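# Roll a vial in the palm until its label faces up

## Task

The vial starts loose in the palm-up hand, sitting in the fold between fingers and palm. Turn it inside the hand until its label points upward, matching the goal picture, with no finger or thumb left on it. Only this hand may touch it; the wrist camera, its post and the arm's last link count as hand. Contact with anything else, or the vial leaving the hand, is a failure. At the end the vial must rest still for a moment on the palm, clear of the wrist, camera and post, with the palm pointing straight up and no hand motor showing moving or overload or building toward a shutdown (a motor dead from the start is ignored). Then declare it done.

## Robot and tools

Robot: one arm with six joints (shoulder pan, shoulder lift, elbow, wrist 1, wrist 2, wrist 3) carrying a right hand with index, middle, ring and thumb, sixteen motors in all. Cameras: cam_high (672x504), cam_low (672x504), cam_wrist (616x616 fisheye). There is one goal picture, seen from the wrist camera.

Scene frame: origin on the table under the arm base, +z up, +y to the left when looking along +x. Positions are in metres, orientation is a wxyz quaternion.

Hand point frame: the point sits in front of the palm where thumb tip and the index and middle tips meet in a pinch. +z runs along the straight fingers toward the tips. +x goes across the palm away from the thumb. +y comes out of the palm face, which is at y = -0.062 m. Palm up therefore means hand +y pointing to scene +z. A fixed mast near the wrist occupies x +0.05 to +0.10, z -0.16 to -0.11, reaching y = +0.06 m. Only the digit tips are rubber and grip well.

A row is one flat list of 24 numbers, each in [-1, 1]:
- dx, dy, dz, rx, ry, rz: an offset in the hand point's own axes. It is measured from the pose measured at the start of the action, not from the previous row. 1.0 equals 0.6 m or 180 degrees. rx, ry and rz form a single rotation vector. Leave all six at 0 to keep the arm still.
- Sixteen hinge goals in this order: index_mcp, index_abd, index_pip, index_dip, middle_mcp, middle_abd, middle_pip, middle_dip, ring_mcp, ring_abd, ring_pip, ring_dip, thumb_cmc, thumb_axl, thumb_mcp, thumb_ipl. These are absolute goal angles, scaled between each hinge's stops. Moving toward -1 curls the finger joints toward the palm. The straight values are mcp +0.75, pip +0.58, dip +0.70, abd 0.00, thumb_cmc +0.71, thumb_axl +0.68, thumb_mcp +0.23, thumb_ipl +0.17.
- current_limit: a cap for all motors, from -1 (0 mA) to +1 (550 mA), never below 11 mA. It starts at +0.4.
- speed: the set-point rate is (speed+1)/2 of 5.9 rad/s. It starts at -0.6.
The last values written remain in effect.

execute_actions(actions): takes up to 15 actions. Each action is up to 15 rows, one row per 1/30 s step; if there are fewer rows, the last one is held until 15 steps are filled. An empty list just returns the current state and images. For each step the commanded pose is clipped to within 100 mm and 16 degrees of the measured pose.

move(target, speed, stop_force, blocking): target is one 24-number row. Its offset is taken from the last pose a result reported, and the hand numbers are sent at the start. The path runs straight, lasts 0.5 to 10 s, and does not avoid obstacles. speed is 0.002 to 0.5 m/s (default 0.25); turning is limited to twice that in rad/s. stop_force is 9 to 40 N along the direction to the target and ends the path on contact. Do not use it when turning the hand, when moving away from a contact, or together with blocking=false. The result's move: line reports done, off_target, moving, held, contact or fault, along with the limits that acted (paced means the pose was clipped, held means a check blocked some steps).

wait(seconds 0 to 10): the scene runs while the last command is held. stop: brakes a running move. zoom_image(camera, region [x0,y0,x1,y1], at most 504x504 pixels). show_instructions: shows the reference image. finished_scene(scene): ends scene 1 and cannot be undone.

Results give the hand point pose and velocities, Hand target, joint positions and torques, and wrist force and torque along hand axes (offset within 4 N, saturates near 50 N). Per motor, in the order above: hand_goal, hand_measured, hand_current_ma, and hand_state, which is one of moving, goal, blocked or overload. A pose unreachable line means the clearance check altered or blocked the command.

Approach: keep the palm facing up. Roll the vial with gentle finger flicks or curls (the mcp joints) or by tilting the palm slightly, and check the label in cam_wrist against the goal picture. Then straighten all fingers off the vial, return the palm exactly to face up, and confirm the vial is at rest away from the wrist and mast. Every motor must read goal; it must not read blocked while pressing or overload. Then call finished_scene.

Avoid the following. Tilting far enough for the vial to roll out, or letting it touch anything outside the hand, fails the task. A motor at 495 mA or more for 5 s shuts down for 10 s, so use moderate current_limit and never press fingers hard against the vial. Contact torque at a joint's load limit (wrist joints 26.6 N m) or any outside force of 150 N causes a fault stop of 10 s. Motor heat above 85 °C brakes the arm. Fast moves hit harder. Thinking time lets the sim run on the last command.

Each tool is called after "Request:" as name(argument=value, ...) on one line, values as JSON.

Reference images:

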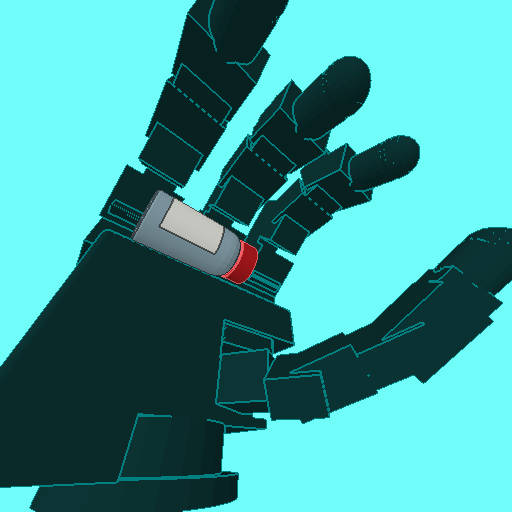

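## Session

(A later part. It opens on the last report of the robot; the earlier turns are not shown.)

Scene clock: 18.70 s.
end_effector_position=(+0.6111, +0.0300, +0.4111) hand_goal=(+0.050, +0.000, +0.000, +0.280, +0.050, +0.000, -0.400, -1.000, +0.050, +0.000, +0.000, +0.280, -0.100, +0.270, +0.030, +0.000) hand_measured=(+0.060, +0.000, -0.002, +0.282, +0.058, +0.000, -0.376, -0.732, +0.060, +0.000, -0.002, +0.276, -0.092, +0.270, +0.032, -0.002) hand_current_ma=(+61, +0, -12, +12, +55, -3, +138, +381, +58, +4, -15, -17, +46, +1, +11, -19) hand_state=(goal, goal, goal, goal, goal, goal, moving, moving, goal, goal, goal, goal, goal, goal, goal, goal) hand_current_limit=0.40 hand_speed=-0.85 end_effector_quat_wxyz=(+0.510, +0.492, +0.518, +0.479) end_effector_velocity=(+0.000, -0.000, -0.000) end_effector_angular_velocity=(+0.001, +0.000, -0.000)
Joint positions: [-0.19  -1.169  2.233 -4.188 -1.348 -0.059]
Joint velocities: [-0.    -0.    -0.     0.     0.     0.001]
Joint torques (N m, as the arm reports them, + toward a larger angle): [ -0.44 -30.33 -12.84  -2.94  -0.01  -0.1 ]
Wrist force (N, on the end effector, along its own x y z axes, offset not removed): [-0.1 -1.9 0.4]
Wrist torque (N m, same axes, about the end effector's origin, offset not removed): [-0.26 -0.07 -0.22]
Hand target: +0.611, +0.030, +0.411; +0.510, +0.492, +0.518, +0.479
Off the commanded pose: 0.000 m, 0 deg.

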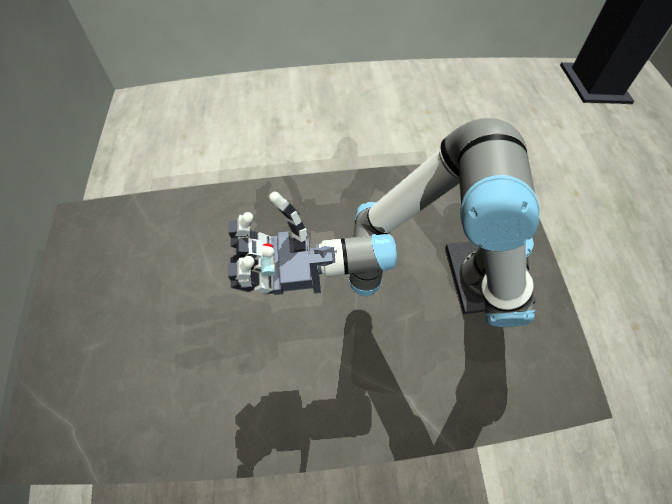

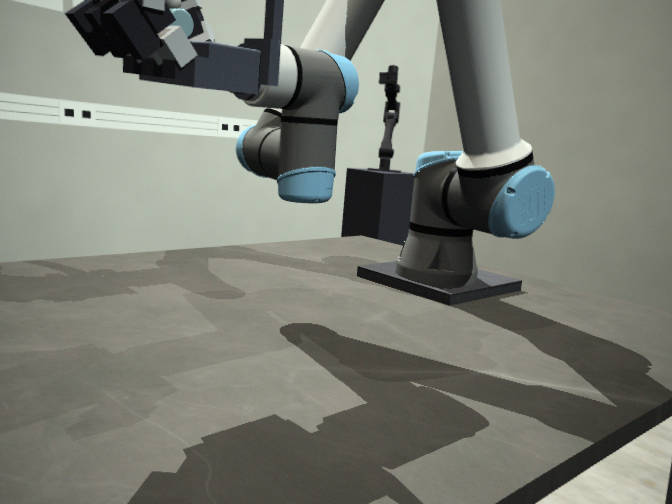

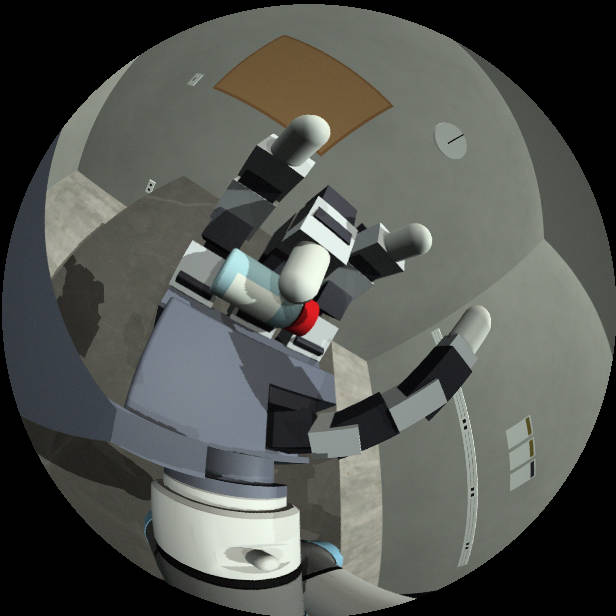

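Request:
execute_actions(actions=[[[0,0,0,0,0,0,0.05,0,0,0.28,0.6,0,-0.45,-1,0.05,0,0,0.28,-0.1,0.27,0.03,0,0.4,-0.7]],[[0,0,0,0,0,0,0.05,0,0,0.28,0.6,0,-0.45,-1,0.05,0,0,0.28,-0.1,0.27,0.03,0,0.4,-0.7]]])

Request:
execute_actions(actions=[[[0,0,0,0,0,0,0.05,0,0,0.28,0.6,0,0,-0.8,0.05,0,0,0.28,-0.1,0.27,0.03,0,0.4,-0.4]],[[0,0,0,0,0,0,0.05,0,0,0.28,0.05,0,0,0.2,0.05,0,0,0.28,-0.1,0.27,0.03,0,0.4,-0.4]],[[0,0,0,0,0,0,0.05,0,0,0.28,0.05,0,0,0.2,0.05,0,0,0.28,-0.1,0.27,0.03,0,0.4,-0.4]]])

Scene clock: 20.10 s.
end_effector_position=(+0.6111, +0.0300, +0.4111) hand_goal=(+0.050, +0.000, +0.000, +0.280, +0.600, +0.000, -0.450, -1.000, +0.050, +0.000, +0.000, +0.280, -0.100, +0.270, +0.030, +0.000) hand_measured=(+0.060, +0.000, -0.002, +0.282, +0.606, +0.000, -0.448, -0.998, +0.060, +0.000, -0.002, +0.276, -0.092, +0.270, +0.032, -0.002) hand_current_ma=(+61, +0, -12, +12, +36, -3, +9, +11, +58, +4, -15, -17, +46, +1, +11, -19) hand_state=(goal, goal, goal, goal, goal, goal, goal, goal, goal, goal, goal, goal, goal, goal, goal, goal) hand_current_limit=0.40 hand_speed=-0.70 end_effector_quat_wxyz=(+0.510, +0.492, +0.518, +0.479) end_effector_velocity=(-0.000, -0.001, +0.000) end_effector_angular_velocity=(+0.001, -0.001, -0.001)
Joint positions: [-0.19  -1.169  2.233 -4.188 -1.348 -0.059]
Joint velocities: [-0.001  0.     0.    -0.001 -0.001  0.001]
Joint torques (N m, as the arm reports them, + toward a larger angle): [ -0.27 -30.36 -12.48  -2.88   0.06  -0.11]
Wrist force (N, on the end effector, along its own x y z axes, offset not removed): [-1.7 -0.8 -0.8]
Wrist torque (N m, same axes, about the end effector's origin, offset not removed): [-0.05 0.28 -0.17]
Hand target: +0.611, +0.030, +0.411; +0.510, +0.492, +0.518, +0.479
Off the commanded pose: 0.000 m, 0 deg.

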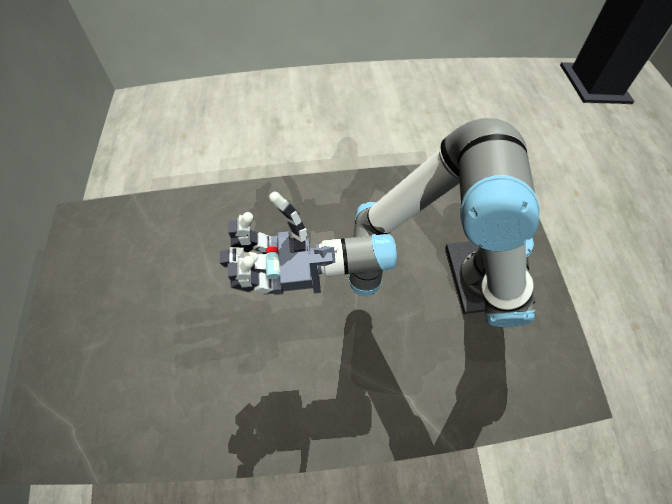

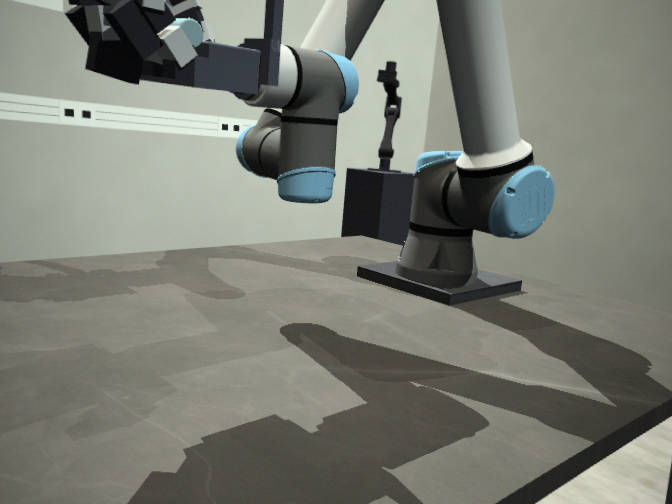

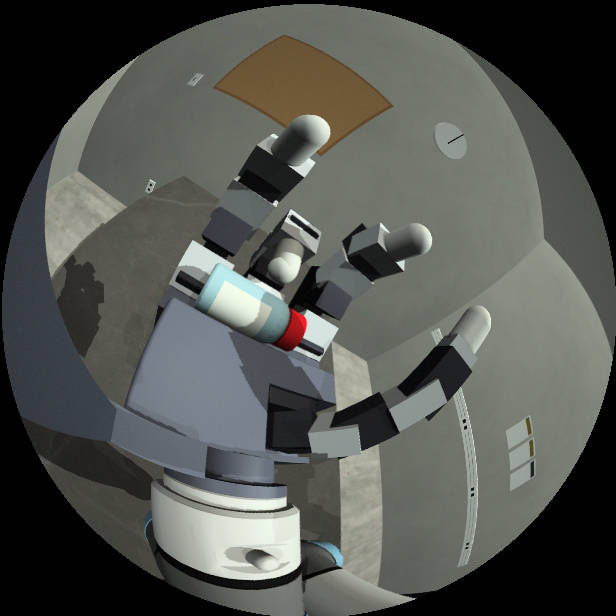

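Scene clock: 21.60 s.
end_effector_position=(+0.6111, +0.0300, +0.4111) hand_goal=(+0.050, +0.000, +0.000, +0.280, +0.050, +0.000, +0.000, +0.200, +0.050, +0.000, +0.000, +0.280, -0.100, +0.270, +0.030, +0.000) hand_measured=(+0.060, +0.000, -0.002, +0.282, +0.064, +0.000, -0.002, +0.150, +0.060, +0.000, -0.002, +0.276, -0.092, +0.270, +0.032, -0.002) hand_current_ma=(+61, +0, -12, +12, +85, -3, -6, -59, +58, +4, -15, -17, +46, +1, +11, -19) hand_state=(goal, goal, goal, goal, goal, goal, goal, moving, goal, goal, goal, goal, goal, goal, goal, goal) hand_current_limit=0.40 hand_speed=-0.40 end_effector_quat_wxyz=(+0.510, +0.492, +0.518, +0.479) end_effector_velocity=(-0.000, +0.000, +0.000) end_effector_angular_velocity=(+0.002, -0.001, +0.001)
Joint positions: [-0.19  -1.169  2.233 -4.188 -1.348 -0.059]
Joint velocities: [ 0.001 -0.    -0.    -0.     0.001  0.002]
Joint torques (N m, as the arm reports them, + toward a larger angle): [  0.23 -30.41 -12.77  -2.94   0.07  -0.19]
Wrist force (N, on the end effector, along its own x y z axes, offset not removed): [-1.6 -1.9 -1.3]
Wrist torque (N m, same axes, about the end effector's origin, offset not removed): [-0.25 0.19 -0.26]
Hand target: +0.611, +0.030, +0.411; +0.510, +0.492, +0.518, +0.479
Off the commanded pose: 0.000 m, 0 deg.

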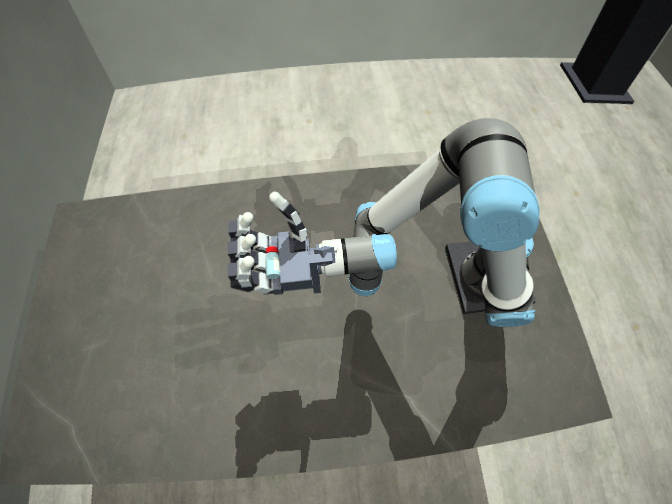

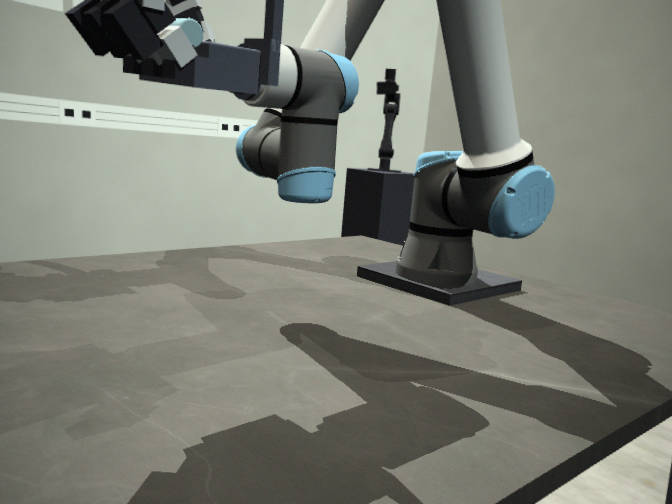

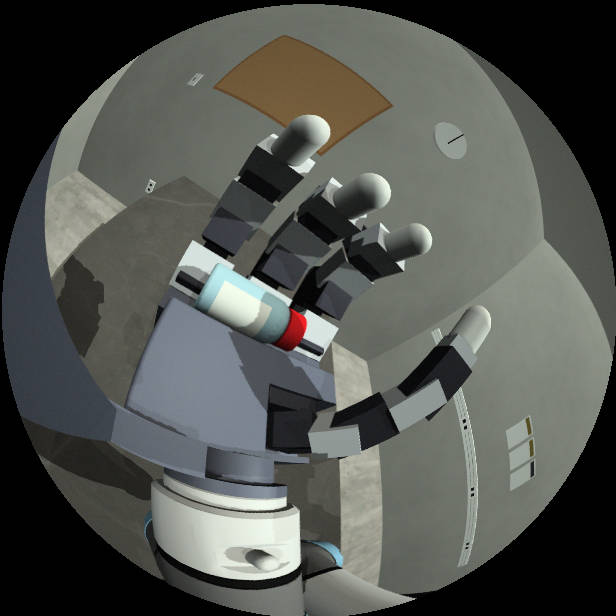

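Request:
execute_actions(actions=[[[0,0,0,0,0,0,0.05,0,0,0.28,0.05,0,-0.75,-0.1,0.05,0,0,0.28,-0.1,0.27,0.03,0,0.4,0]],[[0,0,0,0,0,0,0.05,0,0,0.28,0.05,0,-0.75,-1,0.05,0,0,0.28,-0.1,0.27,0.03,0,0.4,-0.4]],[[0,0,0,0,0,0,0.05,0,0,0.28,0.05,0,-0.4,-1,0.05,0,0,0.28,-0.1,0.27,0.03,0,0.4,-0.85]],[[0,0,0,0,0,0,0.05,0,0,0.28,0.05,0,-0.4,-1,0.05,0,0,0.28,-0.1,0.27,0.03,0,0.4,-0.85]],[[0,0,0,0,0,0,0.05,0,0,0.28,0.05,0,-0.4,-1,0.05,0,0,0.28,-0.1,0.27,0.03,0,0.4,-0.85]],[[0,0,0,0,0,0,0.05,0,0,0.28,0.6,0,-0.45,-1,0.05,0,0,0.28,-0.1,0.27,0.03,0,0.4,-0.7]],[[0,0,0,0,0,0,0.05,0,0,0.28,0.6,0,-0.45,-1,0.05,0,0,0.28,-0.1,0.27,0.03,0,0.4,-0.7]],[[0,0,0,0,0,0,0.05,0,0,0.28,0.6,0,0,-0.8,0.05,0,0,0.28,-0.1,0.27,0.03,0,0.4,-0.4]],[[0,0,0,0,0,0,0.05,0,0,0.28,0.05,0,0,0.2,0.05,0,0,0.28,-0.1,0.27,0.03,0,0.4,-0.4]],[[0,0,0,0,0,0,0.05,0,0,0.28,0.05,0,0,0.2,0.05,0,0,0.28,-0.1,0.27,0.03,0,0.4,-0.4]]])

Scene clock: 27.03 s.
end_effector_position=(+0.6111, +0.0300, +0.4111) hand_goal=(+0.050, +0.000, +0.000, +0.280, +0.050, +0.000, +0.000, +0.200, +0.050, +0.000, +0.000, +0.280, -0.100, +0.270, +0.030, +0.000) hand_measured=(+0.060, +0.000, -0.002, +0.282, +0.064, -0.002, -0.002, +0.150, +0.060, +0.000, -0.002, +0.276, -0.092, +0.270, +0.032, -0.002) hand_current_ma=(+61, +0, -12, +12, +85, -5, -6, -59, +58, +4, -15, -17, +46, +1, +11, -19) hand_state=(goal, goal, goal, goal, goal, goal, goal, moving, goal, goal, goal, goal, goal, goal, goal, goal) hand_current_limit=0.40 hand_speed=-0.40 end_effector_quat_wxyz=(+0.510, +0.492, +0.518, +0.479) end_effector_velocity=(-0.000, +0.000, -0.000) end_effector_angular_velocity=(+0.002, +0.000, +0.000)
Joint positions: [-0.19  -1.169  2.233 -4.188 -1.348 -0.059]
Joint velocities: [ 0.    -0.     0.     0.     0.     0.002]
Joint torques (N m, as the arm reports them, + toward a larger angle): [  0.21 -30.11 -12.23  -2.9   -0.02  -0.17]
Wrist force (N, on the end effector, along its own x y z axes, offset not removed): [-0.6 -0.3 -0.3]
Wrist torque (N m, same axes, about the end effector's origin, offset not removed): [-0.09 0.08 -0.10]
Hand target: +0.611, +0.030, +0.411; +0.510, +0.492, +0.518, +0.479
Off the commanded pose: 0.000 m, 0 deg.

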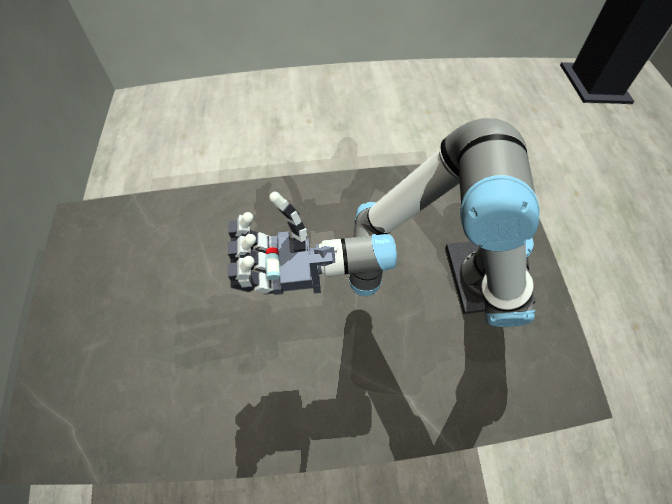

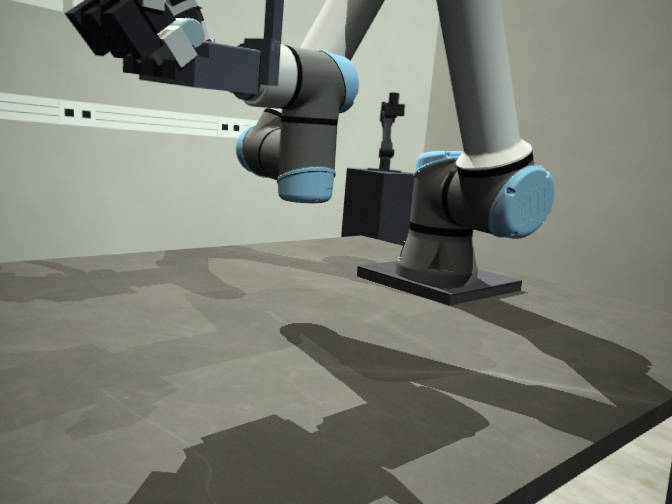

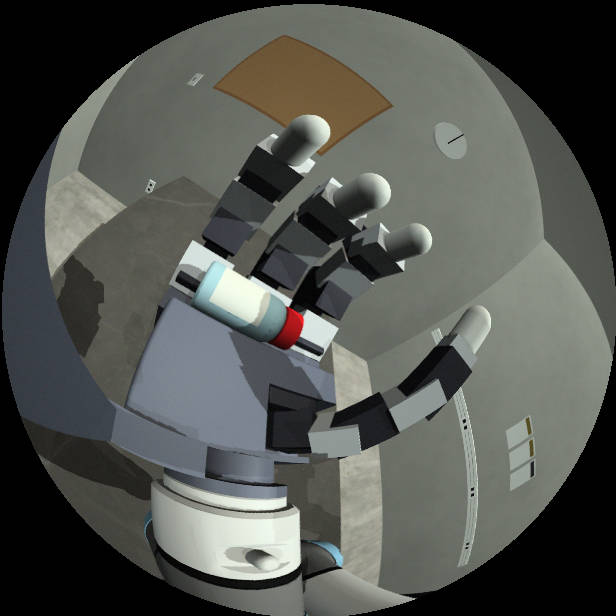

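Matches closely. Level the 3° tilt.

Request:
move(target=[0,0,0,0,0,0.018,0.05,0,0,0.28,0.05,0,0,0.2,0.05,0,0,0.28,-0.1,0.27,0.03,0,0.4,-0.4], speed=0.05)

Request:
wait(seconds=1.5)

Request:
finished_scene(scene=1)

Scene clock: 28.03 s.
end_effector_position=(+0.6111, +0.0300, +0.4111) hand_goal=(+0.050, +0.000, +0.000, +0.280, +0.050, +0.000, +0.000, +0.200, +0.050, +0.000, +0.000, +0.280, -0.100, +0.270, +0.030, +0.000) hand_measured=(+0.060, +0.000, -0.002, +0.282, +0.064, -0.002, -0.002, +0.196, +0.060, +0.000, -0.002, +0.276, -0.092, +0.270, +0.032, -0.002) hand_current_ma=(+61, +0, -12, +12, +85, -5, -6, -18, +58, +4, -15, -17, +46, +1, +11, -19) hand_state=(goal, goal, goal, goal, goal, goal, goal, goal, goal, goal, goal, goal, goal, goal, goal, goal) hand_current_limit=0.40 hand_speed=-0.40 end_effector_quat_wxyz=(+0.497, +0.506, +0.504, +0.493) end_effector_velocity=(+0.000, -0.000, +0.000) end_effector_angular_velocity=(+0.005, -0.000, -0.000)
Joint positions: [-0.177 -1.171  2.23  -4.183 -1.361 -0.003]
Joint velocities: [ 0.001 -0.    -0.     0.    -0.001  0.005]
Joint torques (N m, as the arm reports them, + toward a larger angle): [  7.67 -40.72 -23.38  -0.2   -1.93   2.34]
Wrist force (N, on the end effector, along its own x y z axes, offset not removed): [-0.7 -0.7 -0.1]
Wrist torque (N m, same axes, about the end effector's origin, offset not removed): [-0.18 0.08 -0.11]
Hand target: +0.611, +0.030, +0.411; +0.497, +0.506, +0.504, +0.494
Off the commanded pose: 0.000 m, 0 deg.
move: done

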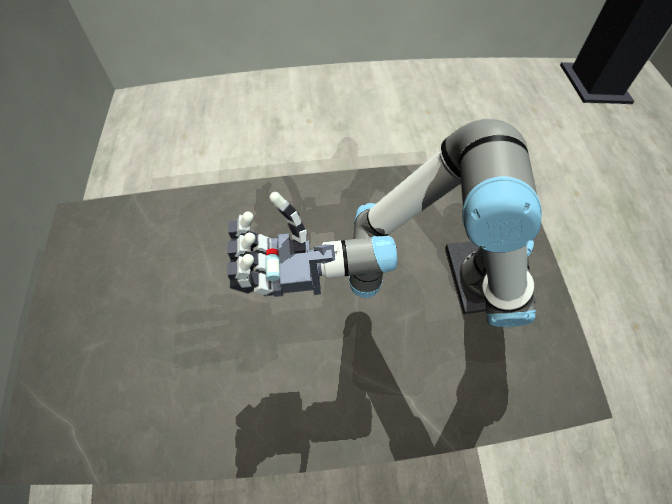

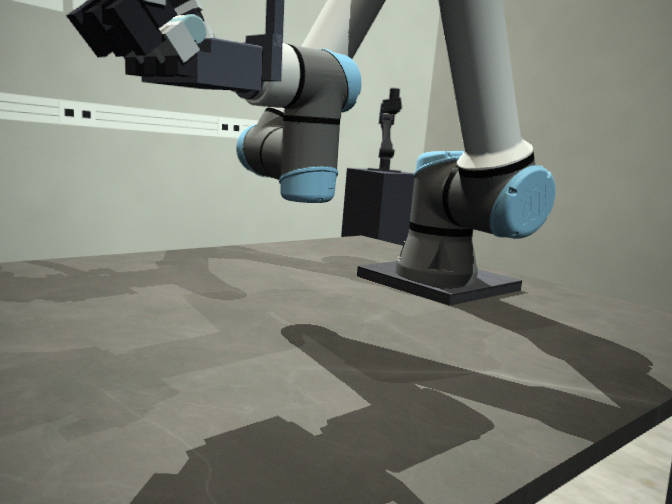

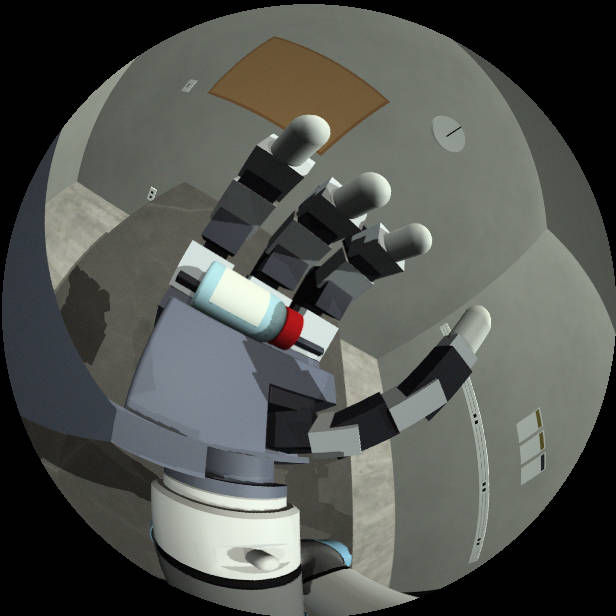

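Scene clock: 29.53 s.
end_effector_position=(+0.6111, +0.0300, +0.4111) hand_goal=(+0.050, +0.000, +0.000, +0.280, +0.050, +0.000, +0.000, +0.200, +0.050, +0.000, +0.000, +0.280, -0.100, +0.270, +0.030, +0.000) hand_measured=(+0.060, +0.000, -0.002, +0.282, +0.064, -0.002, -0.002, +0.196, +0.060, +0.000, -0.002, +0.276, -0.092, +0.270, +0.032, -0.002) hand_current_ma=(+61, +0, -12, +12, +85, -5, -6, -18, +58, +4, -15, -17, +46, +1, +11, -19) hand_state=(goal, goal, goal, goal, goal, goal, goal, goal, goal, goal, goal, goal, goal, goal, goal, goal) hand_current_limit=0.40 hand_speed=-0.40 end_effector_quat_wxyz=(+0.497, +0.506, +0.504, +0.494) end_effector_velocity=(+0.000, +0.000, +0.000) end_effector_angular_velocity=(+0.000, +0.000, +0.001)
Joint positions: [-0.177 -1.171  2.23  -4.183 -1.361 -0.003]
Joint velocities: [ 0.    -0.    -0.     0.     0.001 -0.   ]
Joint torques (N m, as the arm reports them, + toward a larger angle): [  7.7  -40.04 -23.53  -0.04  -1.79   2.31]
Wrist force (N, on the end effector, along its own x y z axes, offset not removed): [1.4 0.1 -0.4]
Wrist torque (N m, same axes, about the end effector's origin, offset not removed): [-0.07 -0.22 0.02]
Hand target: +0.611, +0.030, +0.411; +0.497, +0.506, +0.504, +0.494
Off the commanded pose: 0.000 m, 0 deg.
wait: 1.50 s; at rest by 0.17 s

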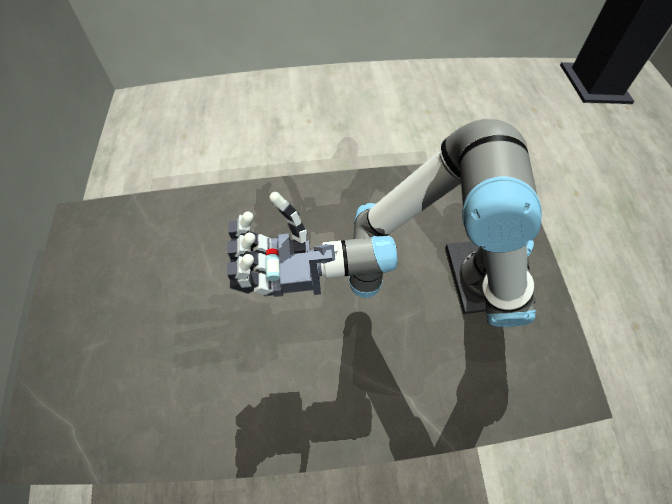

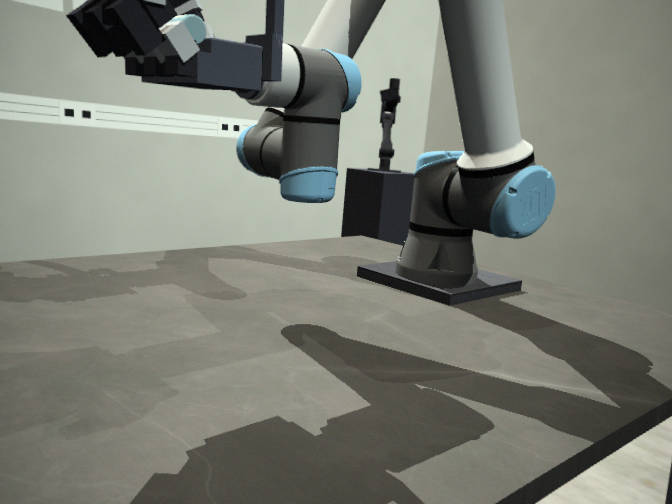

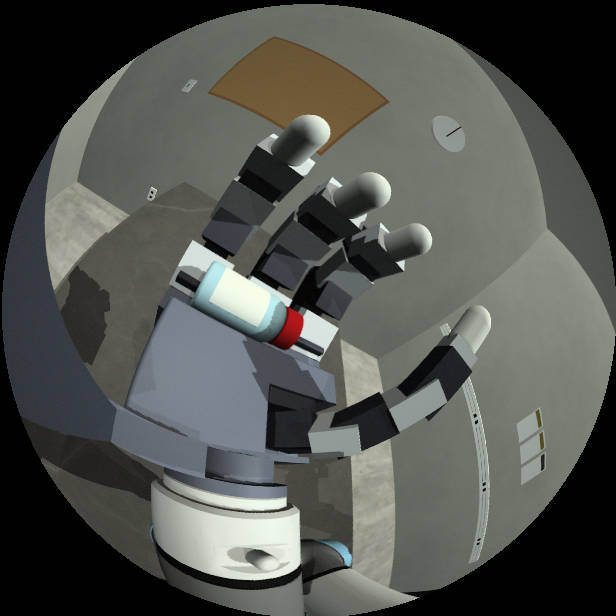

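The scene is finished: the task was done.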